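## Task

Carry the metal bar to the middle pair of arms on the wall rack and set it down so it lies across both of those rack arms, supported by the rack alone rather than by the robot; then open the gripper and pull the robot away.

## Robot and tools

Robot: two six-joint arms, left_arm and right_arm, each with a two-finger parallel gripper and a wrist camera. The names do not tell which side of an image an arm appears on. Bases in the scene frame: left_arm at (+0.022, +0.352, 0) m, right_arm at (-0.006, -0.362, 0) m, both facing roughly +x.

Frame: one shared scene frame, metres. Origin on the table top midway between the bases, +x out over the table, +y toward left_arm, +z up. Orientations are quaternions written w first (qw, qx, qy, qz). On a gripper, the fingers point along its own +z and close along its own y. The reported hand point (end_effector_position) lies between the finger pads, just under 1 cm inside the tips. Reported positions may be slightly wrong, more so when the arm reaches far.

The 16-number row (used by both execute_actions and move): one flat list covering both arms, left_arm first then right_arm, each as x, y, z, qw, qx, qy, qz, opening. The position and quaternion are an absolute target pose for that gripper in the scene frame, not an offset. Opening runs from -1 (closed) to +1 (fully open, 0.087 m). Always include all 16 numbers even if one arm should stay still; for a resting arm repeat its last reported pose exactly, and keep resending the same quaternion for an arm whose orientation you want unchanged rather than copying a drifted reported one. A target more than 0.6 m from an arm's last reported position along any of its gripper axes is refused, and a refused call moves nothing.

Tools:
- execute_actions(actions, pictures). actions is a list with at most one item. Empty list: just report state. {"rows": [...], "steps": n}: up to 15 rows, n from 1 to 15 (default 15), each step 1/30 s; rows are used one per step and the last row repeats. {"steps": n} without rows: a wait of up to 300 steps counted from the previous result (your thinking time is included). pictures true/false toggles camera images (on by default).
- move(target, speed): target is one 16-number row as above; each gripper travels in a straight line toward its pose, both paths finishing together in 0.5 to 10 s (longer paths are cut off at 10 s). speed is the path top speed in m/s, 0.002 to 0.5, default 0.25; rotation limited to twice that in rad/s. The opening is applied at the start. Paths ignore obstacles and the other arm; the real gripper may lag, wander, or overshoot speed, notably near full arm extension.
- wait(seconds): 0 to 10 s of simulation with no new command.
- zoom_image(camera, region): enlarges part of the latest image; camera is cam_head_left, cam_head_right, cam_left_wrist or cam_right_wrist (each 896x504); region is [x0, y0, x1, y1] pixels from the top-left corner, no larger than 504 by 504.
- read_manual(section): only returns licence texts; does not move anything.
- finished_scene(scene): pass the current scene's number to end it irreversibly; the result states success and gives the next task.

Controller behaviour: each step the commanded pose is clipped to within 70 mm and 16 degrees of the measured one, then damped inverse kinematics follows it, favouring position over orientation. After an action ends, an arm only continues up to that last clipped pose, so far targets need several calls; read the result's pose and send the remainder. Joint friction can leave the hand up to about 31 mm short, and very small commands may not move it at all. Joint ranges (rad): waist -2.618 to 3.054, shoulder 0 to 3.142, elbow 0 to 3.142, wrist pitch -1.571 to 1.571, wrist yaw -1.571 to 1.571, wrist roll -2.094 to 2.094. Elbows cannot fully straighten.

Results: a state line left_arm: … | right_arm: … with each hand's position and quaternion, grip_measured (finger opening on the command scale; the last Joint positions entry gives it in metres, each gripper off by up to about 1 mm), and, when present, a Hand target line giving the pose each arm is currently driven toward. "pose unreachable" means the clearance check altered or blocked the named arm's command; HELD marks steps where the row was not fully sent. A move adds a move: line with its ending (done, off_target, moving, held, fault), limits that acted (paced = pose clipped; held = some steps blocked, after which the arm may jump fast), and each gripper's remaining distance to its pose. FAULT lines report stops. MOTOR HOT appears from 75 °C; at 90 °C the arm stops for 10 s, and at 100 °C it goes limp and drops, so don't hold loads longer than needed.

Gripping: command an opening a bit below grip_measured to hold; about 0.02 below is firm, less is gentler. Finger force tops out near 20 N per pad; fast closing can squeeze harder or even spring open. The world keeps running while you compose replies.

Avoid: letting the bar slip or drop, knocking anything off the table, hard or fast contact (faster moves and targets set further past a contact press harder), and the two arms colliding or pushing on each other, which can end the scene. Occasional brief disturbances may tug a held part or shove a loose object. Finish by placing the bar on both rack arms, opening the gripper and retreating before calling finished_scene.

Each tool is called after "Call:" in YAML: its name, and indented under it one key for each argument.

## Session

Call:
execute_actions:
  actions: []

Scene clock: 0.00 s of 4500.00 s.
left_arm: end_effector_position=(+0.4076, +0.3594, +0.3550) grip_measured=+0.988 end_effector_quat_wxyz=(+0.703, -0.003, +0.711, +0.005) | right_arm: end_effector_position=(+0.3729, -0.3078, +0.3534) grip_measured=+1.000 end_effector_quat_wxyz=(+0.697, -0.046, +0.713, +0.056)
Joint positions: left_arm=[0.015 1.057 1.04  0.006 0.014 0.003 0.087] | right_arm=[-0.008  1.052  1.043 -0.012 -0.013  0.016  0.087]
Joint velocities: left_arm=[-0.002  0.007 -0.012 -0.051  0.022  0.051  0.   ] | right_arm=[-0.007 -0.012  0.002 -0.037  0.007  0.051  0.   ]
Motor temperatures (°C, as the motors report them): left_arm=[27 32 31 32 29 30] | right_arm=[28 31 30 31 27 30]
Hand target (left_arm): +0.408, +0.359, +0.355; +0.703, -0.003, +0.711, +0.005
Hand target (right_arm): +0.373, -0.308, +0.353; +0.697, -0.046, +0.713, +0.056

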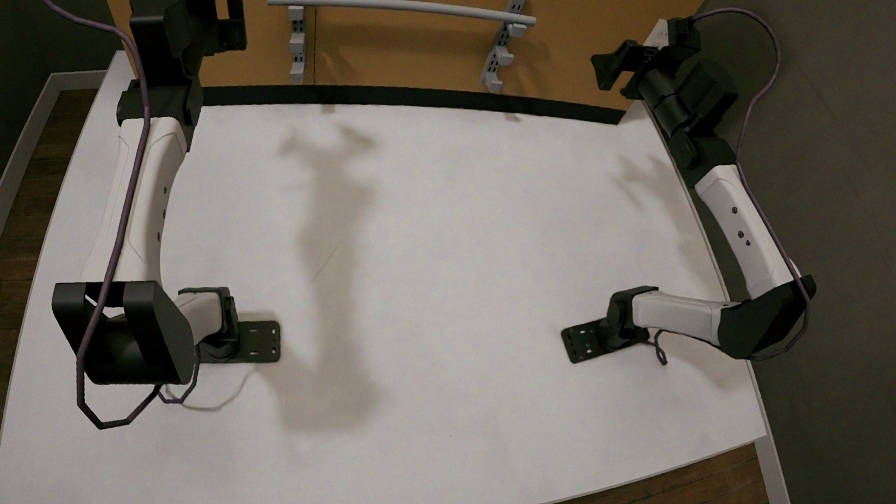

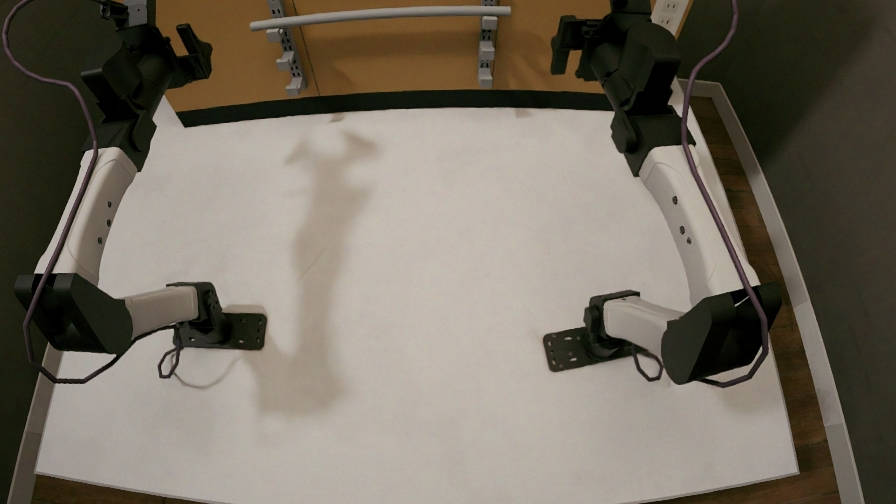

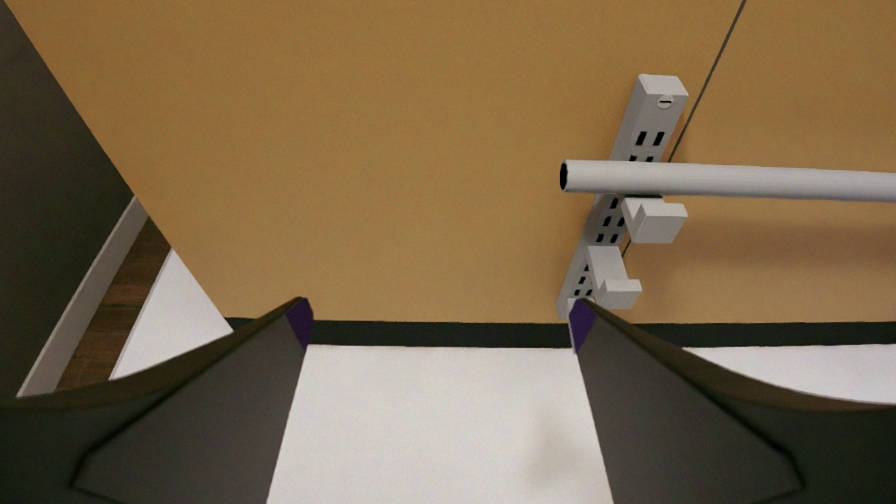

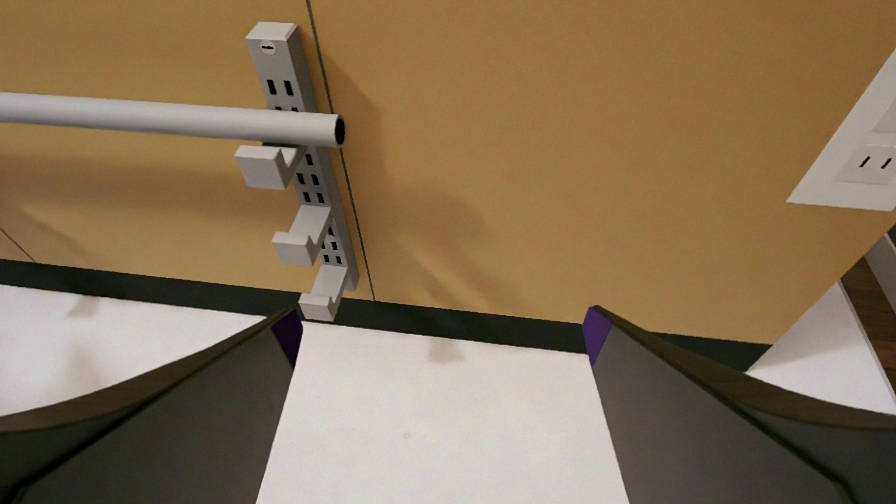

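Rack is about +4 mm in x, +13 mm in y and −5 mm in z; bar at z≈0.302.

Call:
move:
  target: [0.44,0.115,0.3,0.5,-0.5,0.5,-0.5,0.6,0.44,-0.06,0.3,0.5,0.5,0.5,0.5,0.6]

Call:
move:
  target: [0.548,0.115,0.298,0.5,-0.5,0.5,-0.5,0.6,0.541,-0.06,0.296,0.5,0.5,0.5,0.5,0.6]
  speed: 0.08

Scene clock: 7.83 s of 4500.00 s.
left_arm: end_effector_position=(+0.4410, +0.1186, +0.3019) grip_measured=+0.600 end_effector_quat_wxyz=(+0.505, -0.496, +0.501, -0.498) | right_arm: end_effector_position=(+0.4400, -0.0653, +0.2998) grip_measured=+0.600 end_effector_quat_wxyz=(+0.506, +0.491, +0.506, +0.497)
Joint positions: left_arm=[-0.68   1.476  0.931  0.553 -0.671 -1.554  0.07 ] | right_arm=[0.61  1.71  1.165 0.555 0.745 1.54  0.07 ]
Joint velocities: left_arm=[-0.012 -0.012 -0.017 -0.007  0.007 -0.022 -0.001] | right_arm=[ 0.002 -0.007 -0.007  0.007  0.037  0.037 -0.001]
Motor temperatures (°C, as the motors report them): left_arm=[27 32 32 34 29 30] | right_arm=[28 31 31 34 27 30]
Hand target (left_arm): +0.441, +0.115, +0.299; +0.502, -0.498, +0.501, -0.499
Hand target (right_arm): +0.441, -0.061, +0.300; +0.505, +0.495, +0.501, +0.499
Off the commanded pose (left_arm): 0.004 m, 1 deg.
Off the commanded pose (right_arm): 0.005 m, 2 deg.
After step 90, 1.03 s passed at rest.
move: done
camera_calibration (this result's frames):
cam_left_wrist: T_world_to_cam=[[-0.0103097, 0.0164368, 0.999812, -0.299314], [-0.765315, -0.64365, 0.00268985, 0.432518], [0.643573, -0.765144, 0.0192152, -0.0608049], [0, 0, 0, 1]] pos_world=[0.367059, 0.236785, 0.299263]
cam_right_wrist: T_world_to_cam=[[0.00663555, -0.00133384, -0.999977, 0.294185], [-0.76437, 0.644751, -0.00593215, 0.40163], [0.644744, 0.764392, 0.00325873, -0.0959158], [0, 0, 0, 1]] pos_world=[0.366883, -0.185242, 0.296873]

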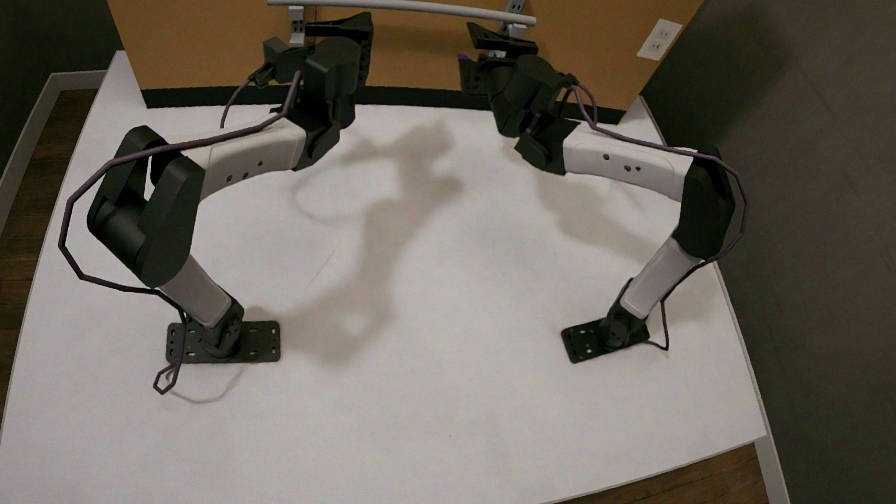

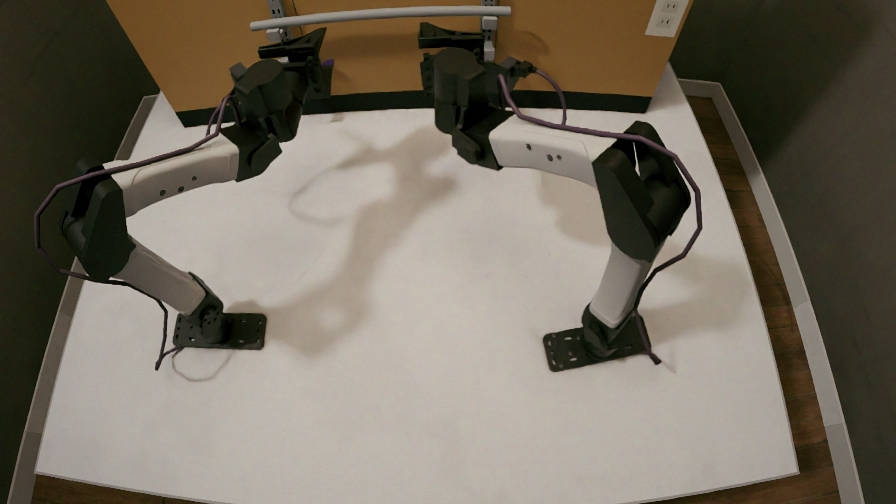

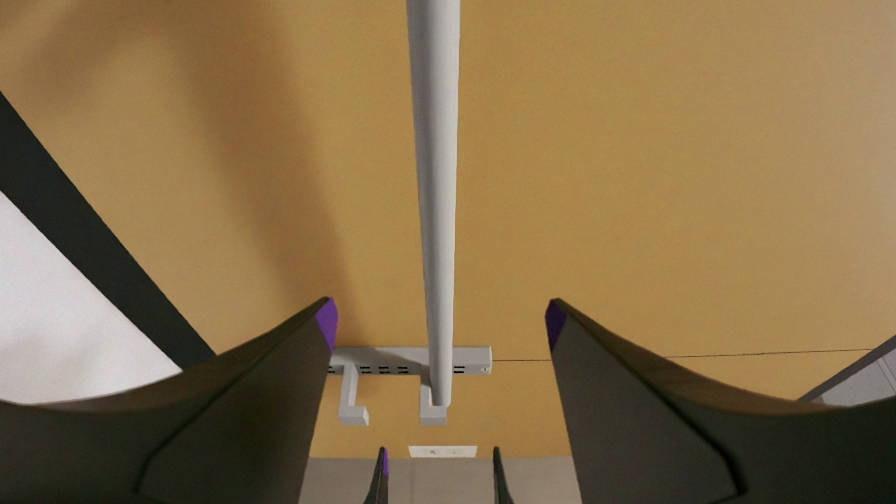

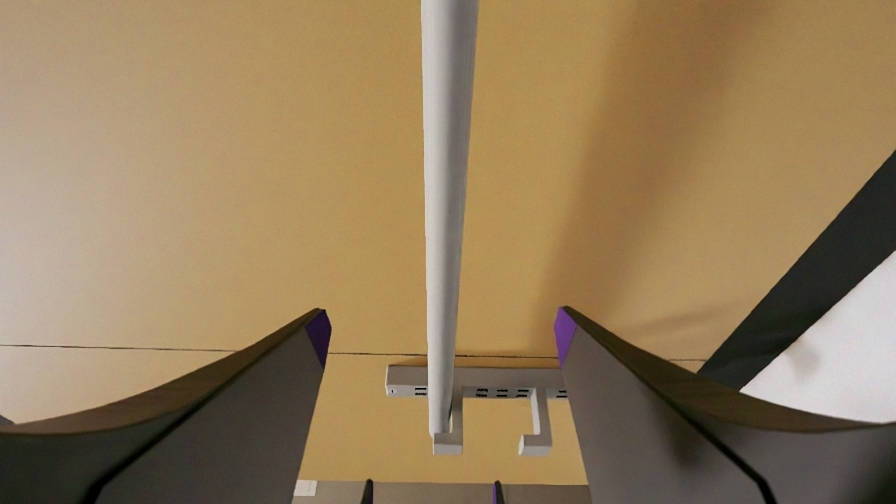

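Scene clock: 9.53 s of 4500.00 s.
left_arm: end_effector_position=(+0.5428, +0.1160, +0.2998) grip_measured=+0.600 end_effector_quat_wxyz=(+0.502, -0.498, +0.497, -0.503) | right_arm: end_effector_position=(+0.5353, -0.0622, +0.3018) grip_measured=+0.600 end_effector_quat_wxyz=(+0.504, +0.499, +0.494, +0.502)
Joint positions: left_arm=[-0.524  1.801  1.267  0.545 -0.512 -1.567  0.07 ] | right_arm=[0.475 1.994 1.53  0.479 0.623 1.565 0.07 ]
Joint velocities: left_arm=[-0.012 -0.002  0.007  0.022  0.066  0.022  0.001] | right_arm=[-0.017 -0.012  0.012  0.066 -0.007 -0.007 -0.   ]
Motor temperatures (°C, as the motors report them): left_arm=[27 32 33 35 29 30] | right_arm=[28 31 32 34 27 30]
Hand target (left_arm): +0.548, +0.117, +0.297; +0.499, -0.501, +0.500, -0.500
Hand target (right_arm): +0.541, -0.061, +0.295; +0.499, +0.501, +0.500, +0.500
Off the commanded pose (left_arm): 0.006 m, 1 deg.
Off the commanded pose (right_arm): 0.008 m, 1 deg.
move: done
camera_calibration (this result's frames):
cam_left_wrist: T_world_to_cam=[[-0.0132898, 0.0293087, 0.999482, -0.295867], [-0.767107, -0.641461, 0.00861013, 0.50768], [0.641381, -0.766595, 0.0310078, -0.130412], [0, 0, 0, 1]] pos_world=[0.469156, 0.234355, 0.295386]
cam_right_wrist: T_world_to_cam=[[0.0127707, 0.0266392, -0.999564, 0.293842], [-0.755852, 0.654697, 0.00779122, 0.46438], [0.654618, 0.755422, 0.0284962, -0.173163], [0, 0, 0, 1]] pos_world=[0.460606, -0.181045, 0.29503]

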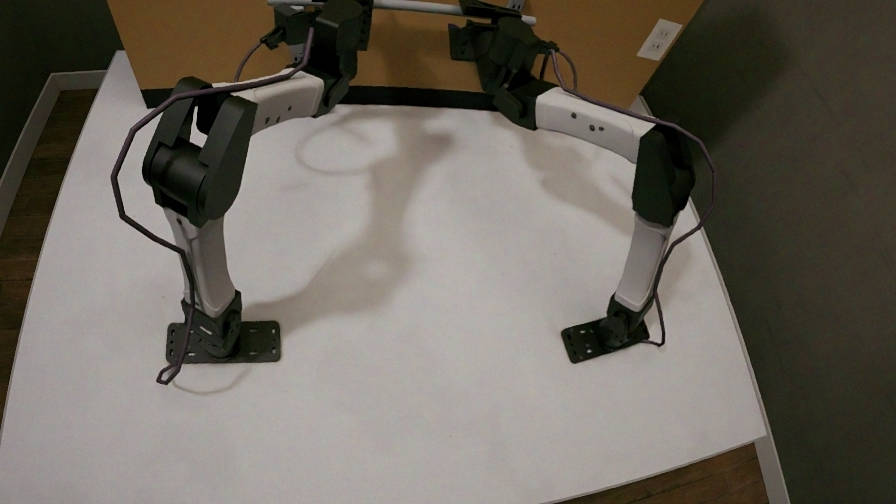

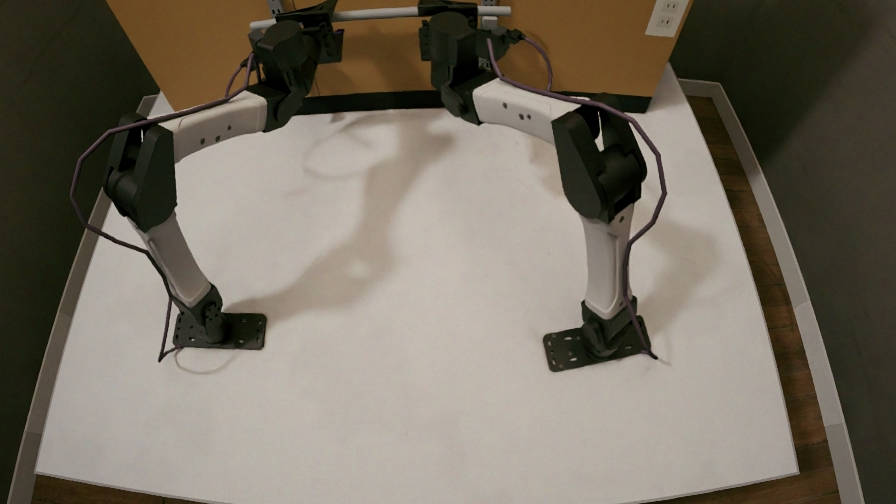

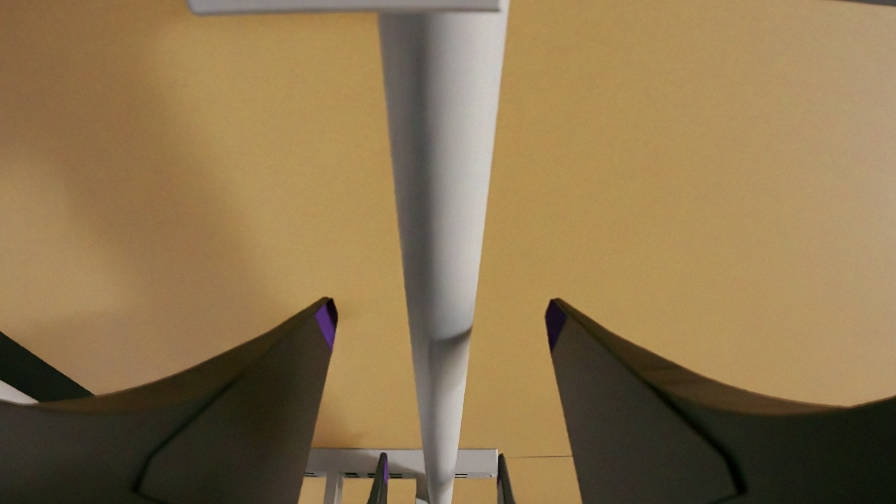

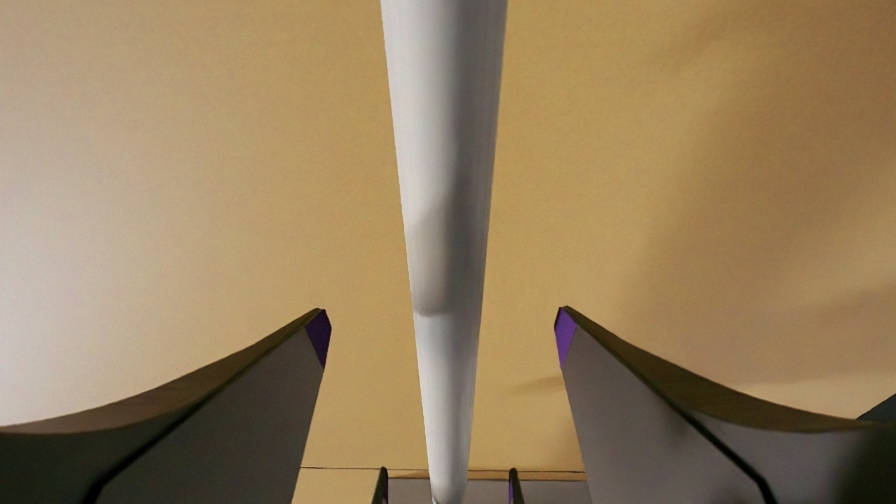

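Call:
move:
  target: [0.548,0.115,0.298,0.5,-0.5,0.5,-0.5,-0.7,0.541,-0.06,0.296,0.5,0.5,0.5,0.5,-0.7]

Call:
move:
  target: [0.541,0.115,0.352,0.5,-0.5,0.5,-0.5,-0.7,0.534,-0.06,0.352,0.5,0.5,0.5,0.5,-0.7]
  speed: 0.04

Call:
move:
  target: [0.461,0.115,0.345,0.5,-0.5,0.5,-0.5,-0.7,0.454,-0.06,0.345,0.5,0.5,0.5,0.5,-0.7]
  speed: 0.06

Call:
move:
  target: [0.461,0.115,0.248,0.5,-0.5,0.5,-0.5,-0.7,0.454,-0.06,0.248,0.5,0.5,0.5,0.5,-0.7]
  speed: 0.07

Scene clock: 16.47 s of 4500.00 s.
left_arm: end_effector_position=(+0.5427, +0.1157, +0.2995) grip_measured=-0.573 end_effector_quat_wxyz=(+0.501, -0.498, +0.498, -0.503) | right_arm: end_effector_position=(+0.5353, -0.0619, +0.3006) grip_measured=-0.557 end_effector_quat_wxyz=(+0.503, +0.500, +0.496, +0.501)
Joint positions: left_arm=[-0.524  1.801  1.267  0.543 -0.51  -1.567  0.019] | right_arm=[0.475 1.994 1.531 0.472 0.621 1.567 0.019]
Joint velocities: left_arm=[-0.002 -0.032  0.012 -0.051 -0.007  0.007 -0.   ] | right_arm=[-0.002 -0.007  0.007 -0.081  0.007 -0.007 -0.   ]
Motor temperatures (°C, as the motors report them): left_arm=[27 33 34 36 29 30] | right_arm=[28 33 34 35 27 30]
Hand target (left_arm): +0.548, +0.115, +0.298; +0.500, -0.500, +0.500, -0.500
Hand target (right_arm): +0.541, -0.060, +0.296; +0.500, +0.500, +0.500, +0.500
Off the commanded pose (left_arm): 0.006 m, 0 deg.
Off the commanded pose (right_arm): 0.008 m, 1 deg.
After step 90, 3.23 s passed at rest.
move: done
camera_calibration (this result's frames):
cam_left_wrist: T_world_to_cam=[[-0.0119238, 0.0285669, 0.999521, -0.296241], [-0.768073, -0.640297, 0.00913727, 0.507704], [0.640251, -0.767596, 0.0295763, -0.129438], [0, 0, 0, 1]] pos_world=[0.469295, 0.234188, 0.295289]
cam_right_wrist: T_world_to_cam=[[0.00777235, 0.0250228, -0.999657, 0.295236], [-0.756817, 0.653543, 0.0104748, 0.46382], [0.653581, 0.756476, 0.0240173, -0.171381], [0, 0, 0, 1]] pos_world=[0.460743, -0.180868, 0.294393]

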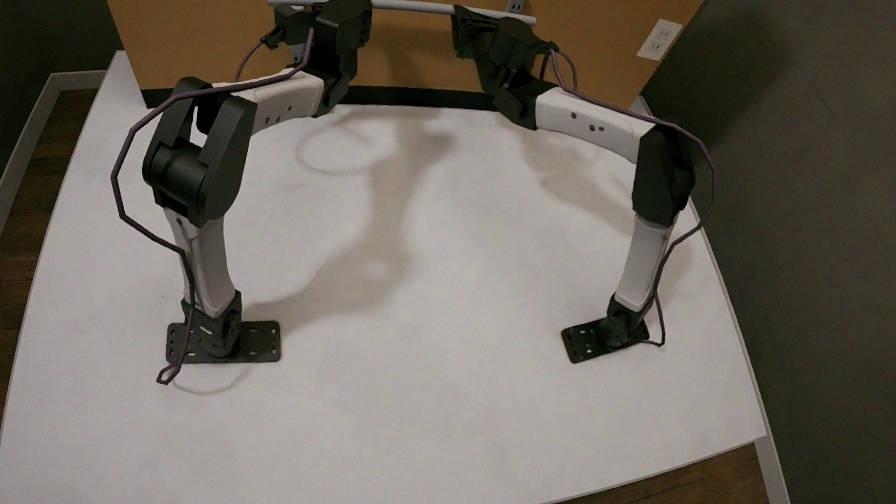

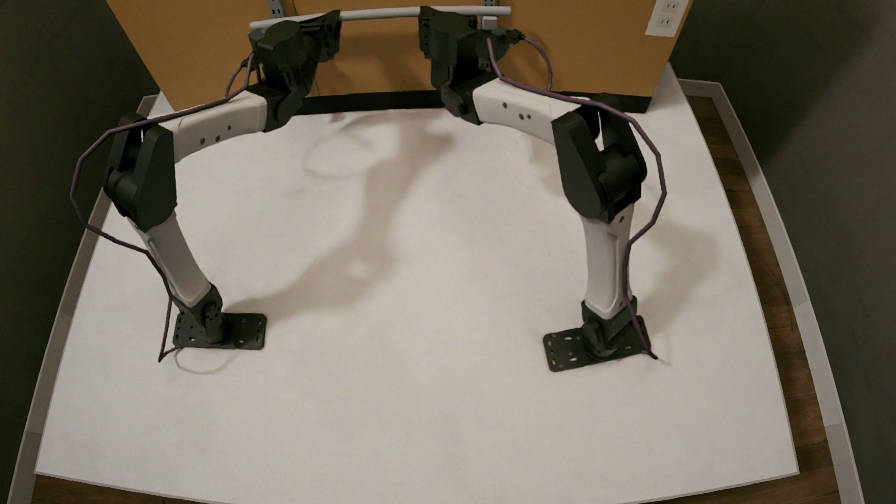

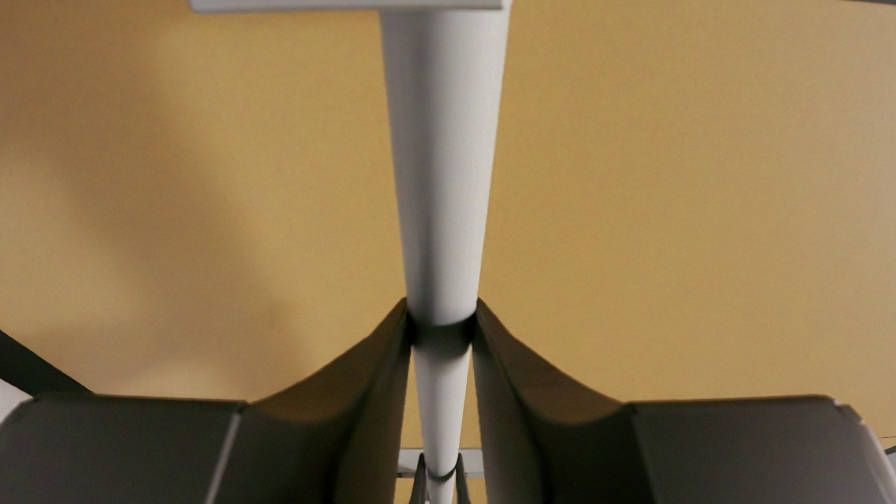

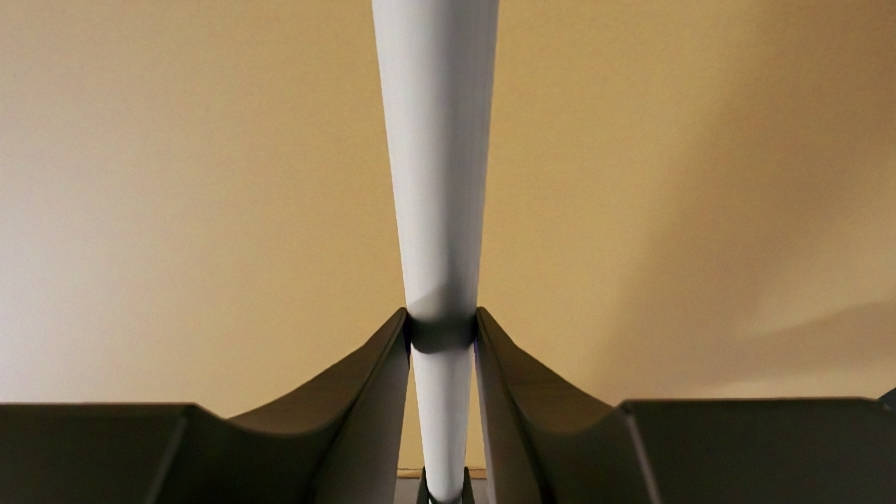

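Scene clock: 18.03 s of 4500.00 s.
left_arm: end_effector_position=(+0.5446, +0.1169, +0.3376) grip_measured=-0.573 end_effector_quat_wxyz=(+0.499, -0.505, +0.505, -0.491) | right_arm: end_effector_position=(+0.5378, -0.0607, +0.3383) grip_measured=-0.557 end_effector_quat_wxyz=(+0.500, +0.504, +0.503, +0.493)
Joint positions: left_arm=[-0.524  1.772  1.417  0.333 -0.522 -1.574  0.019] | right_arm=[0.475 1.982 1.689 0.276 0.624 1.575 0.019]
Joint velocities: left_arm=[-0.017 -0.002  0.002 -0.11   0.037  0.051  0.   ] | right_arm=[ 0.002 -0.007 -0.012 -0.139 -0.022  0.037  0.   ]
Motor temperatures (°C, as the motors report them): left_arm=[27 34 35 36 29 30] | right_arm=[28 34 34 35 27 30]
Hand target (left_arm): +0.542, +0.115, +0.352; +0.500, -0.500, +0.500, -0.500
Hand target (right_arm): +0.534, -0.060, +0.352; +0.500, +0.500, +0.500, +0.500
Off the commanded pose (left_arm): 0.015 m, 1 deg.
Off the commanded pose (right_arm): 0.014 m, 1 deg.
move: off_target (left_arm, right_arm)
camera_calibration (this result's frames):
cam_left_wrist: T_world_to_cam=[[0.0153358, 0.0194833, 0.999693, -0.348196], [-0.760456, -0.648934, 0.0243131, 0.501262], [0.649208, -0.760595, 0.00486427, -0.12823], [0, 0, 0, 1]] pos_world=[0.469775, 0.234538, 0.336525]
cam_right_wrist: T_world_to_cam=[[-0.0135942, 0.0178352, -0.999749, 0.344016], [-0.754705, 0.655697, 0.0219596, 0.459623], [0.655923, 0.754814, 0.00454661, -0.169607], [0, 0, 0, 1]] pos_world=[0.462806, -0.179488, 0.334607]

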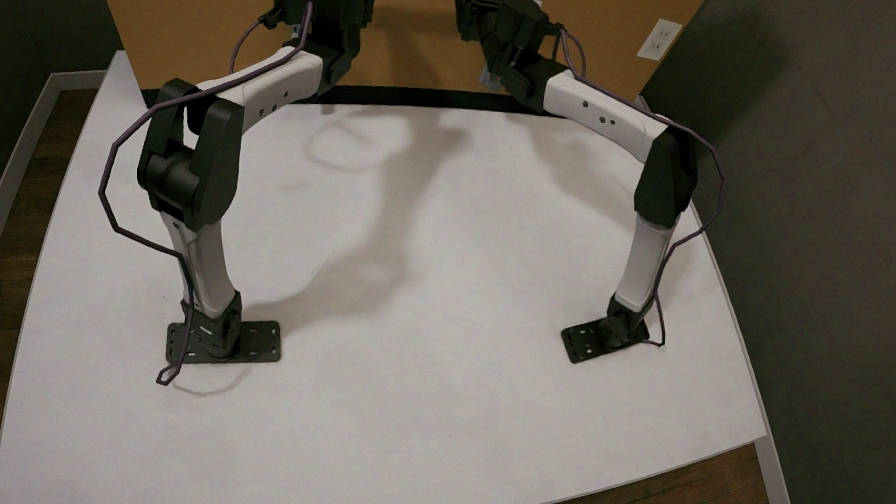

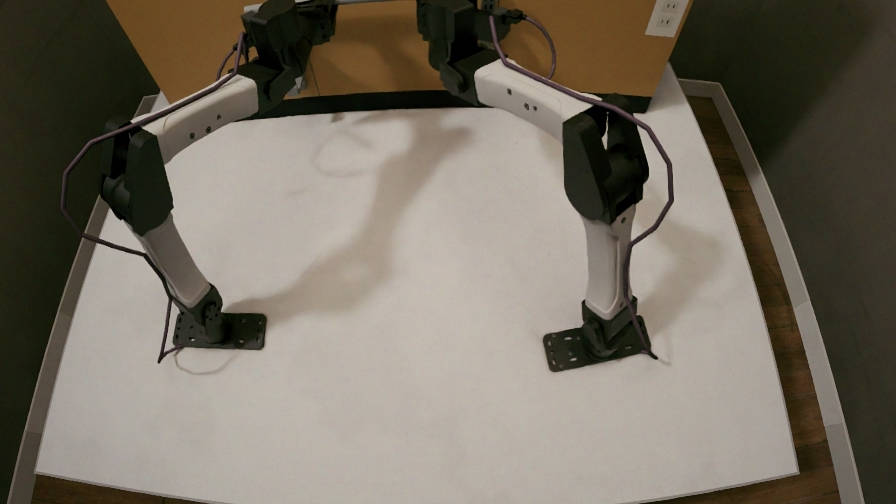

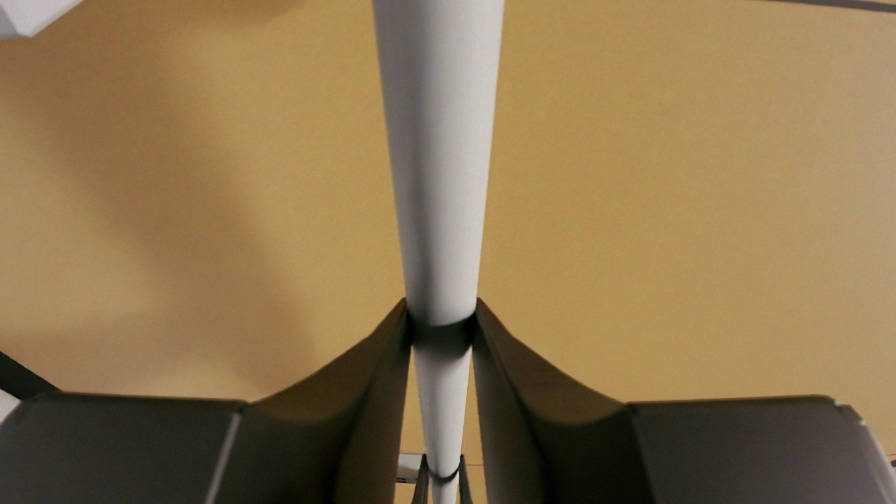

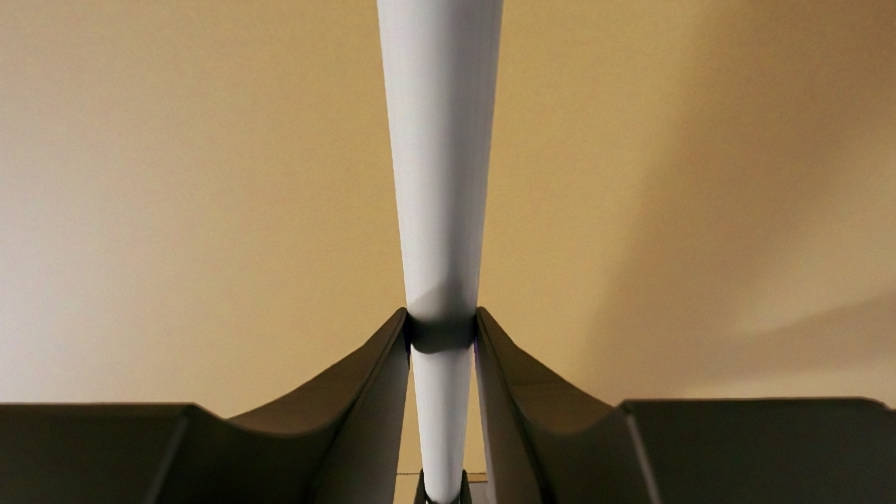

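Scene clock: 19.73 s of 4500.00 s.
left_arm: end_effector_position=(+0.4664, +0.1154, +0.3443) grip_measured=-0.573 end_effector_quat_wxyz=(+0.500, -0.503, +0.502, -0.494) | right_arm: end_effector_position=(+0.4600, -0.0599, +0.3444) grip_measured=-0.557 end_effector_quat_wxyz=(+0.498, +0.502, +0.501, +0.499)
Joint positions: left_arm=[-0.642  1.524  1.166  0.345 -0.638 -1.575  0.019] | right_arm=[0.589 1.744 1.395 0.342 0.731 1.578 0.019]
Joint velocities: left_arm=[ 0.012  0.007 -0.022 -0.022 -0.007 -0.139  0.   ] | right_arm=[-0.007 -0.007 -0.007  0.007 -0.022 -0.022 -0.   ]
Motor temperatures (°C, as the motors report them): left_arm=[27 34 35 36 29 30] | right_arm=[28 34 34 35 27 30]
Hand target (left_arm): +0.461, +0.113, +0.346; +0.500, -0.499, +0.500, -0.500
Hand target (right_arm): +0.454, -0.059, +0.345; +0.501, +0.499, +0.500, +0.500
Off the commanded pose (left_arm): 0.005 m, 1 deg.
Off the commanded pose (right_arm): 0.006 m, 0 deg.
move: done
camera_calibration (this result's frames):
cam_left_wrist: T_world_to_cam=[[0.00685872, 0.0235648, 0.999699, -0.350177], [-0.761884, -0.64739, 0.0204873, 0.44246], [0.647677, -0.761795, 0.0135134, -0.0807016], [0, 0, 0, 1]] pos_world=[0.391774, 0.233218, 0.342097]
cam_right_wrist: T_world_to_cam=[[-0.00603745, 0.0252229, -0.999664, 0.345901], [-0.75934, 0.650356, 0.0209954, 0.402407], [0.650666, 0.759211, 0.0152263, -0.120206], [0, 0, 0, 1]] pos_world=[0.385866, -0.17917, 0.339166]

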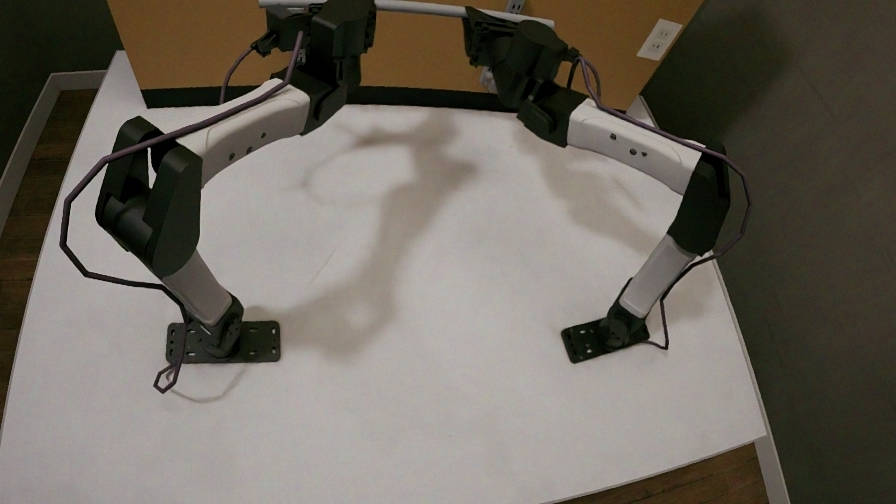

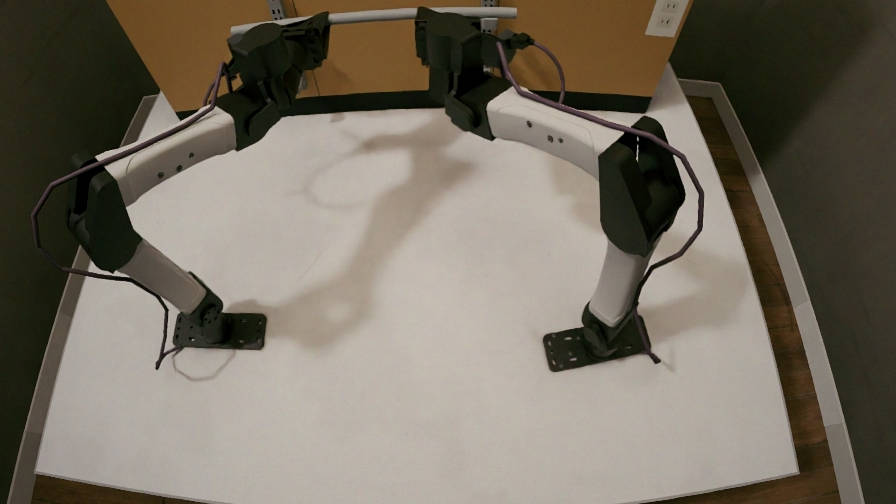

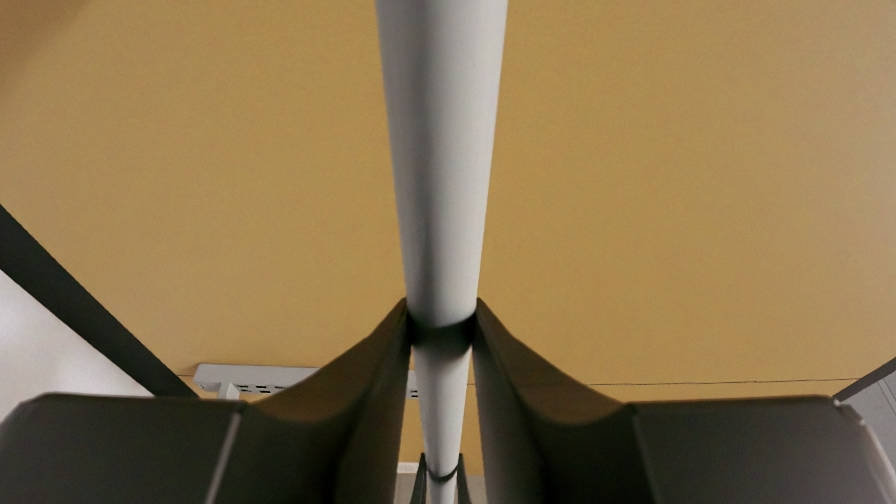

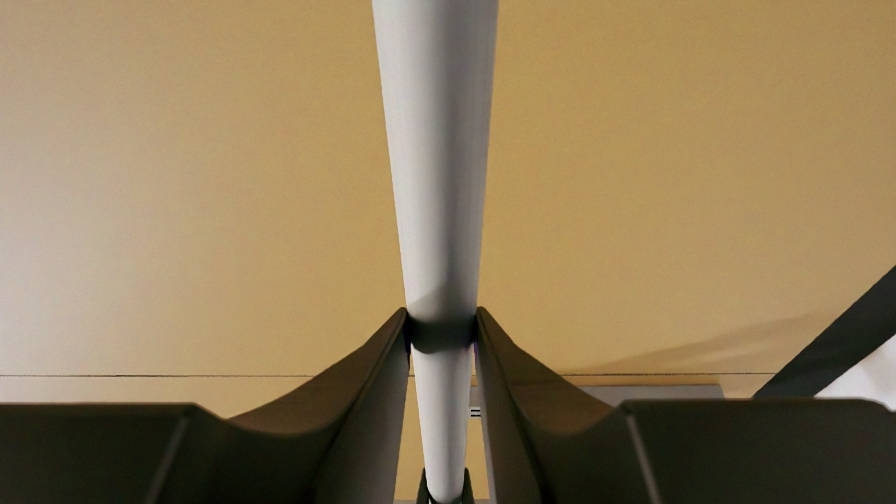

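Scene clock: 21.63 s of 4500.00 s.
left_arm: end_effector_position=(+0.4616, +0.1162, +0.2557) grip_measured=-0.573 end_effector_quat_wxyz=(+0.498, -0.499, +0.500, -0.503) | right_arm: end_effector_position=(+0.4543, -0.0596, +0.2567) grip_measured=-0.557 end_effector_quat_wxyz=(+0.497, +0.497, +0.502, +0.505)
Joint positions: left_arm=[-0.642  1.617  0.871  0.75  -0.625 -1.573  0.019] | right_arm=[0.593 1.823 1.116 0.71  0.722 1.572 0.019]
Joint velocities: left_arm=[-0.017 -0.007  0.027 -0.037 -0.022 -0.066 -0.   ] | right_arm=[ 0.007  0.002 -0.012  0.037 -0.022 -0.022 -0.   ]
Motor temperatures (°C, as the motors report them): left_arm=[27 34 35 36 29 30] | right_arm=[28 35 34 35 27 30]
Hand target (left_arm): +0.460, +0.116, +0.248; +0.500, -0.500, +0.500, -0.500
Hand target (right_arm): +0.453, -0.060, +0.248; +0.500, +0.500, +0.500, +0.500
Off the commanded pose (left_arm): 0.008 m, 0 deg.
Off the commanded pose (right_arm): 0.009 m, 1 deg.
move: done
camera_calibration (this result's frames):
cam_left_wrist: T_world_to_cam=[[-0.00627561, 0.0316125, 0.99948, -0.256326], [-0.770706, -0.637007, 0.0153087, 0.445307], [0.63716, -0.770209, 0.0283615, -0.0738078], [0, 0, 0, 1]] pos_world=[0.38862, 0.23492, 0.251469]
cam_right_wrist: T_world_to_cam=[[0.0024181, 0.0270129, -0.999632, 0.254479], [-0.768366, 0.639824, 0.0154312, 0.404698], [0.640006, 0.768046, 0.022303, -0.111812], [0, 0, 0, 1]] pos_world=[0.381901, -0.179933, 0.250634]

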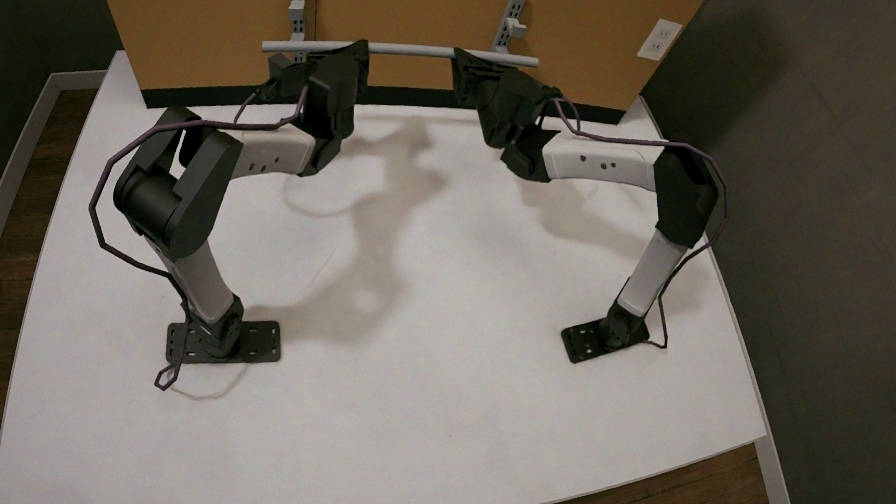

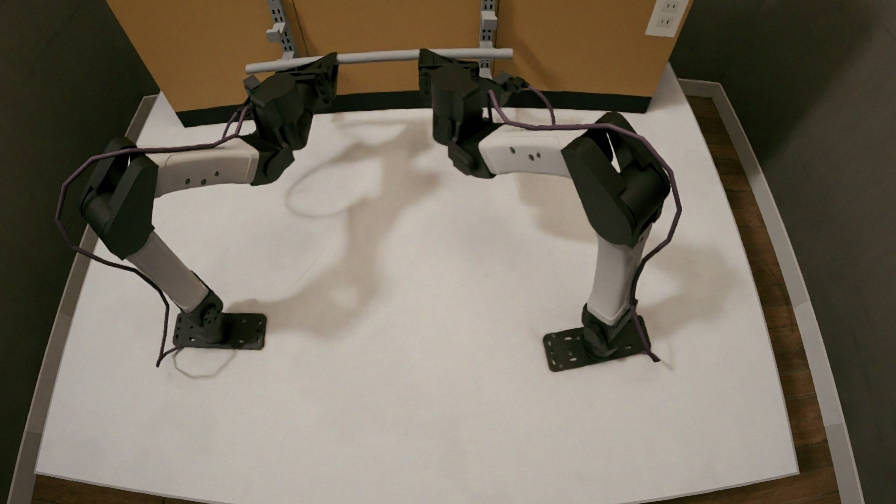

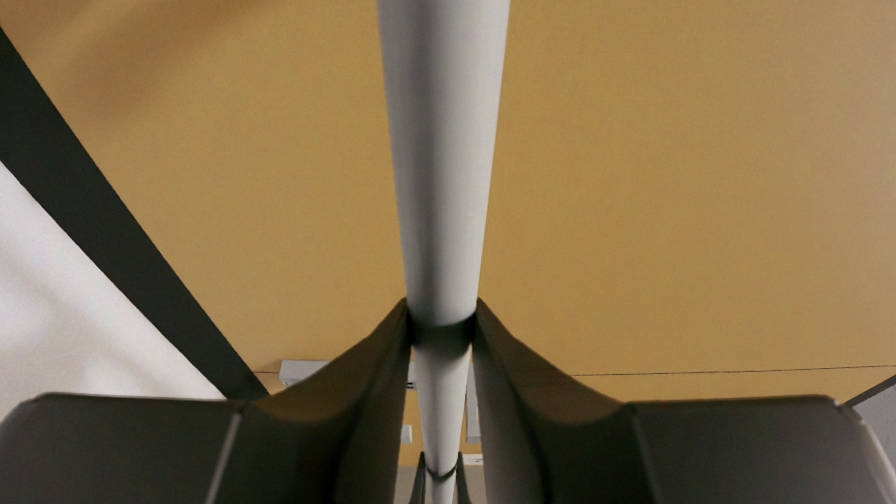

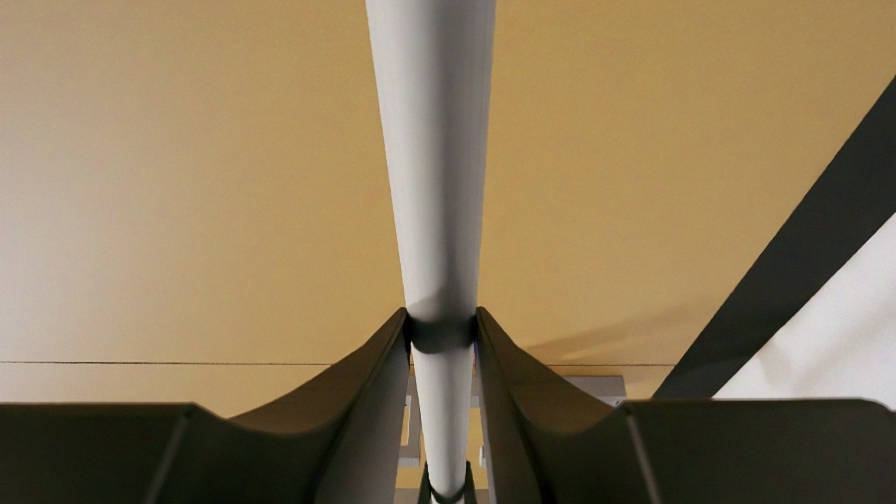

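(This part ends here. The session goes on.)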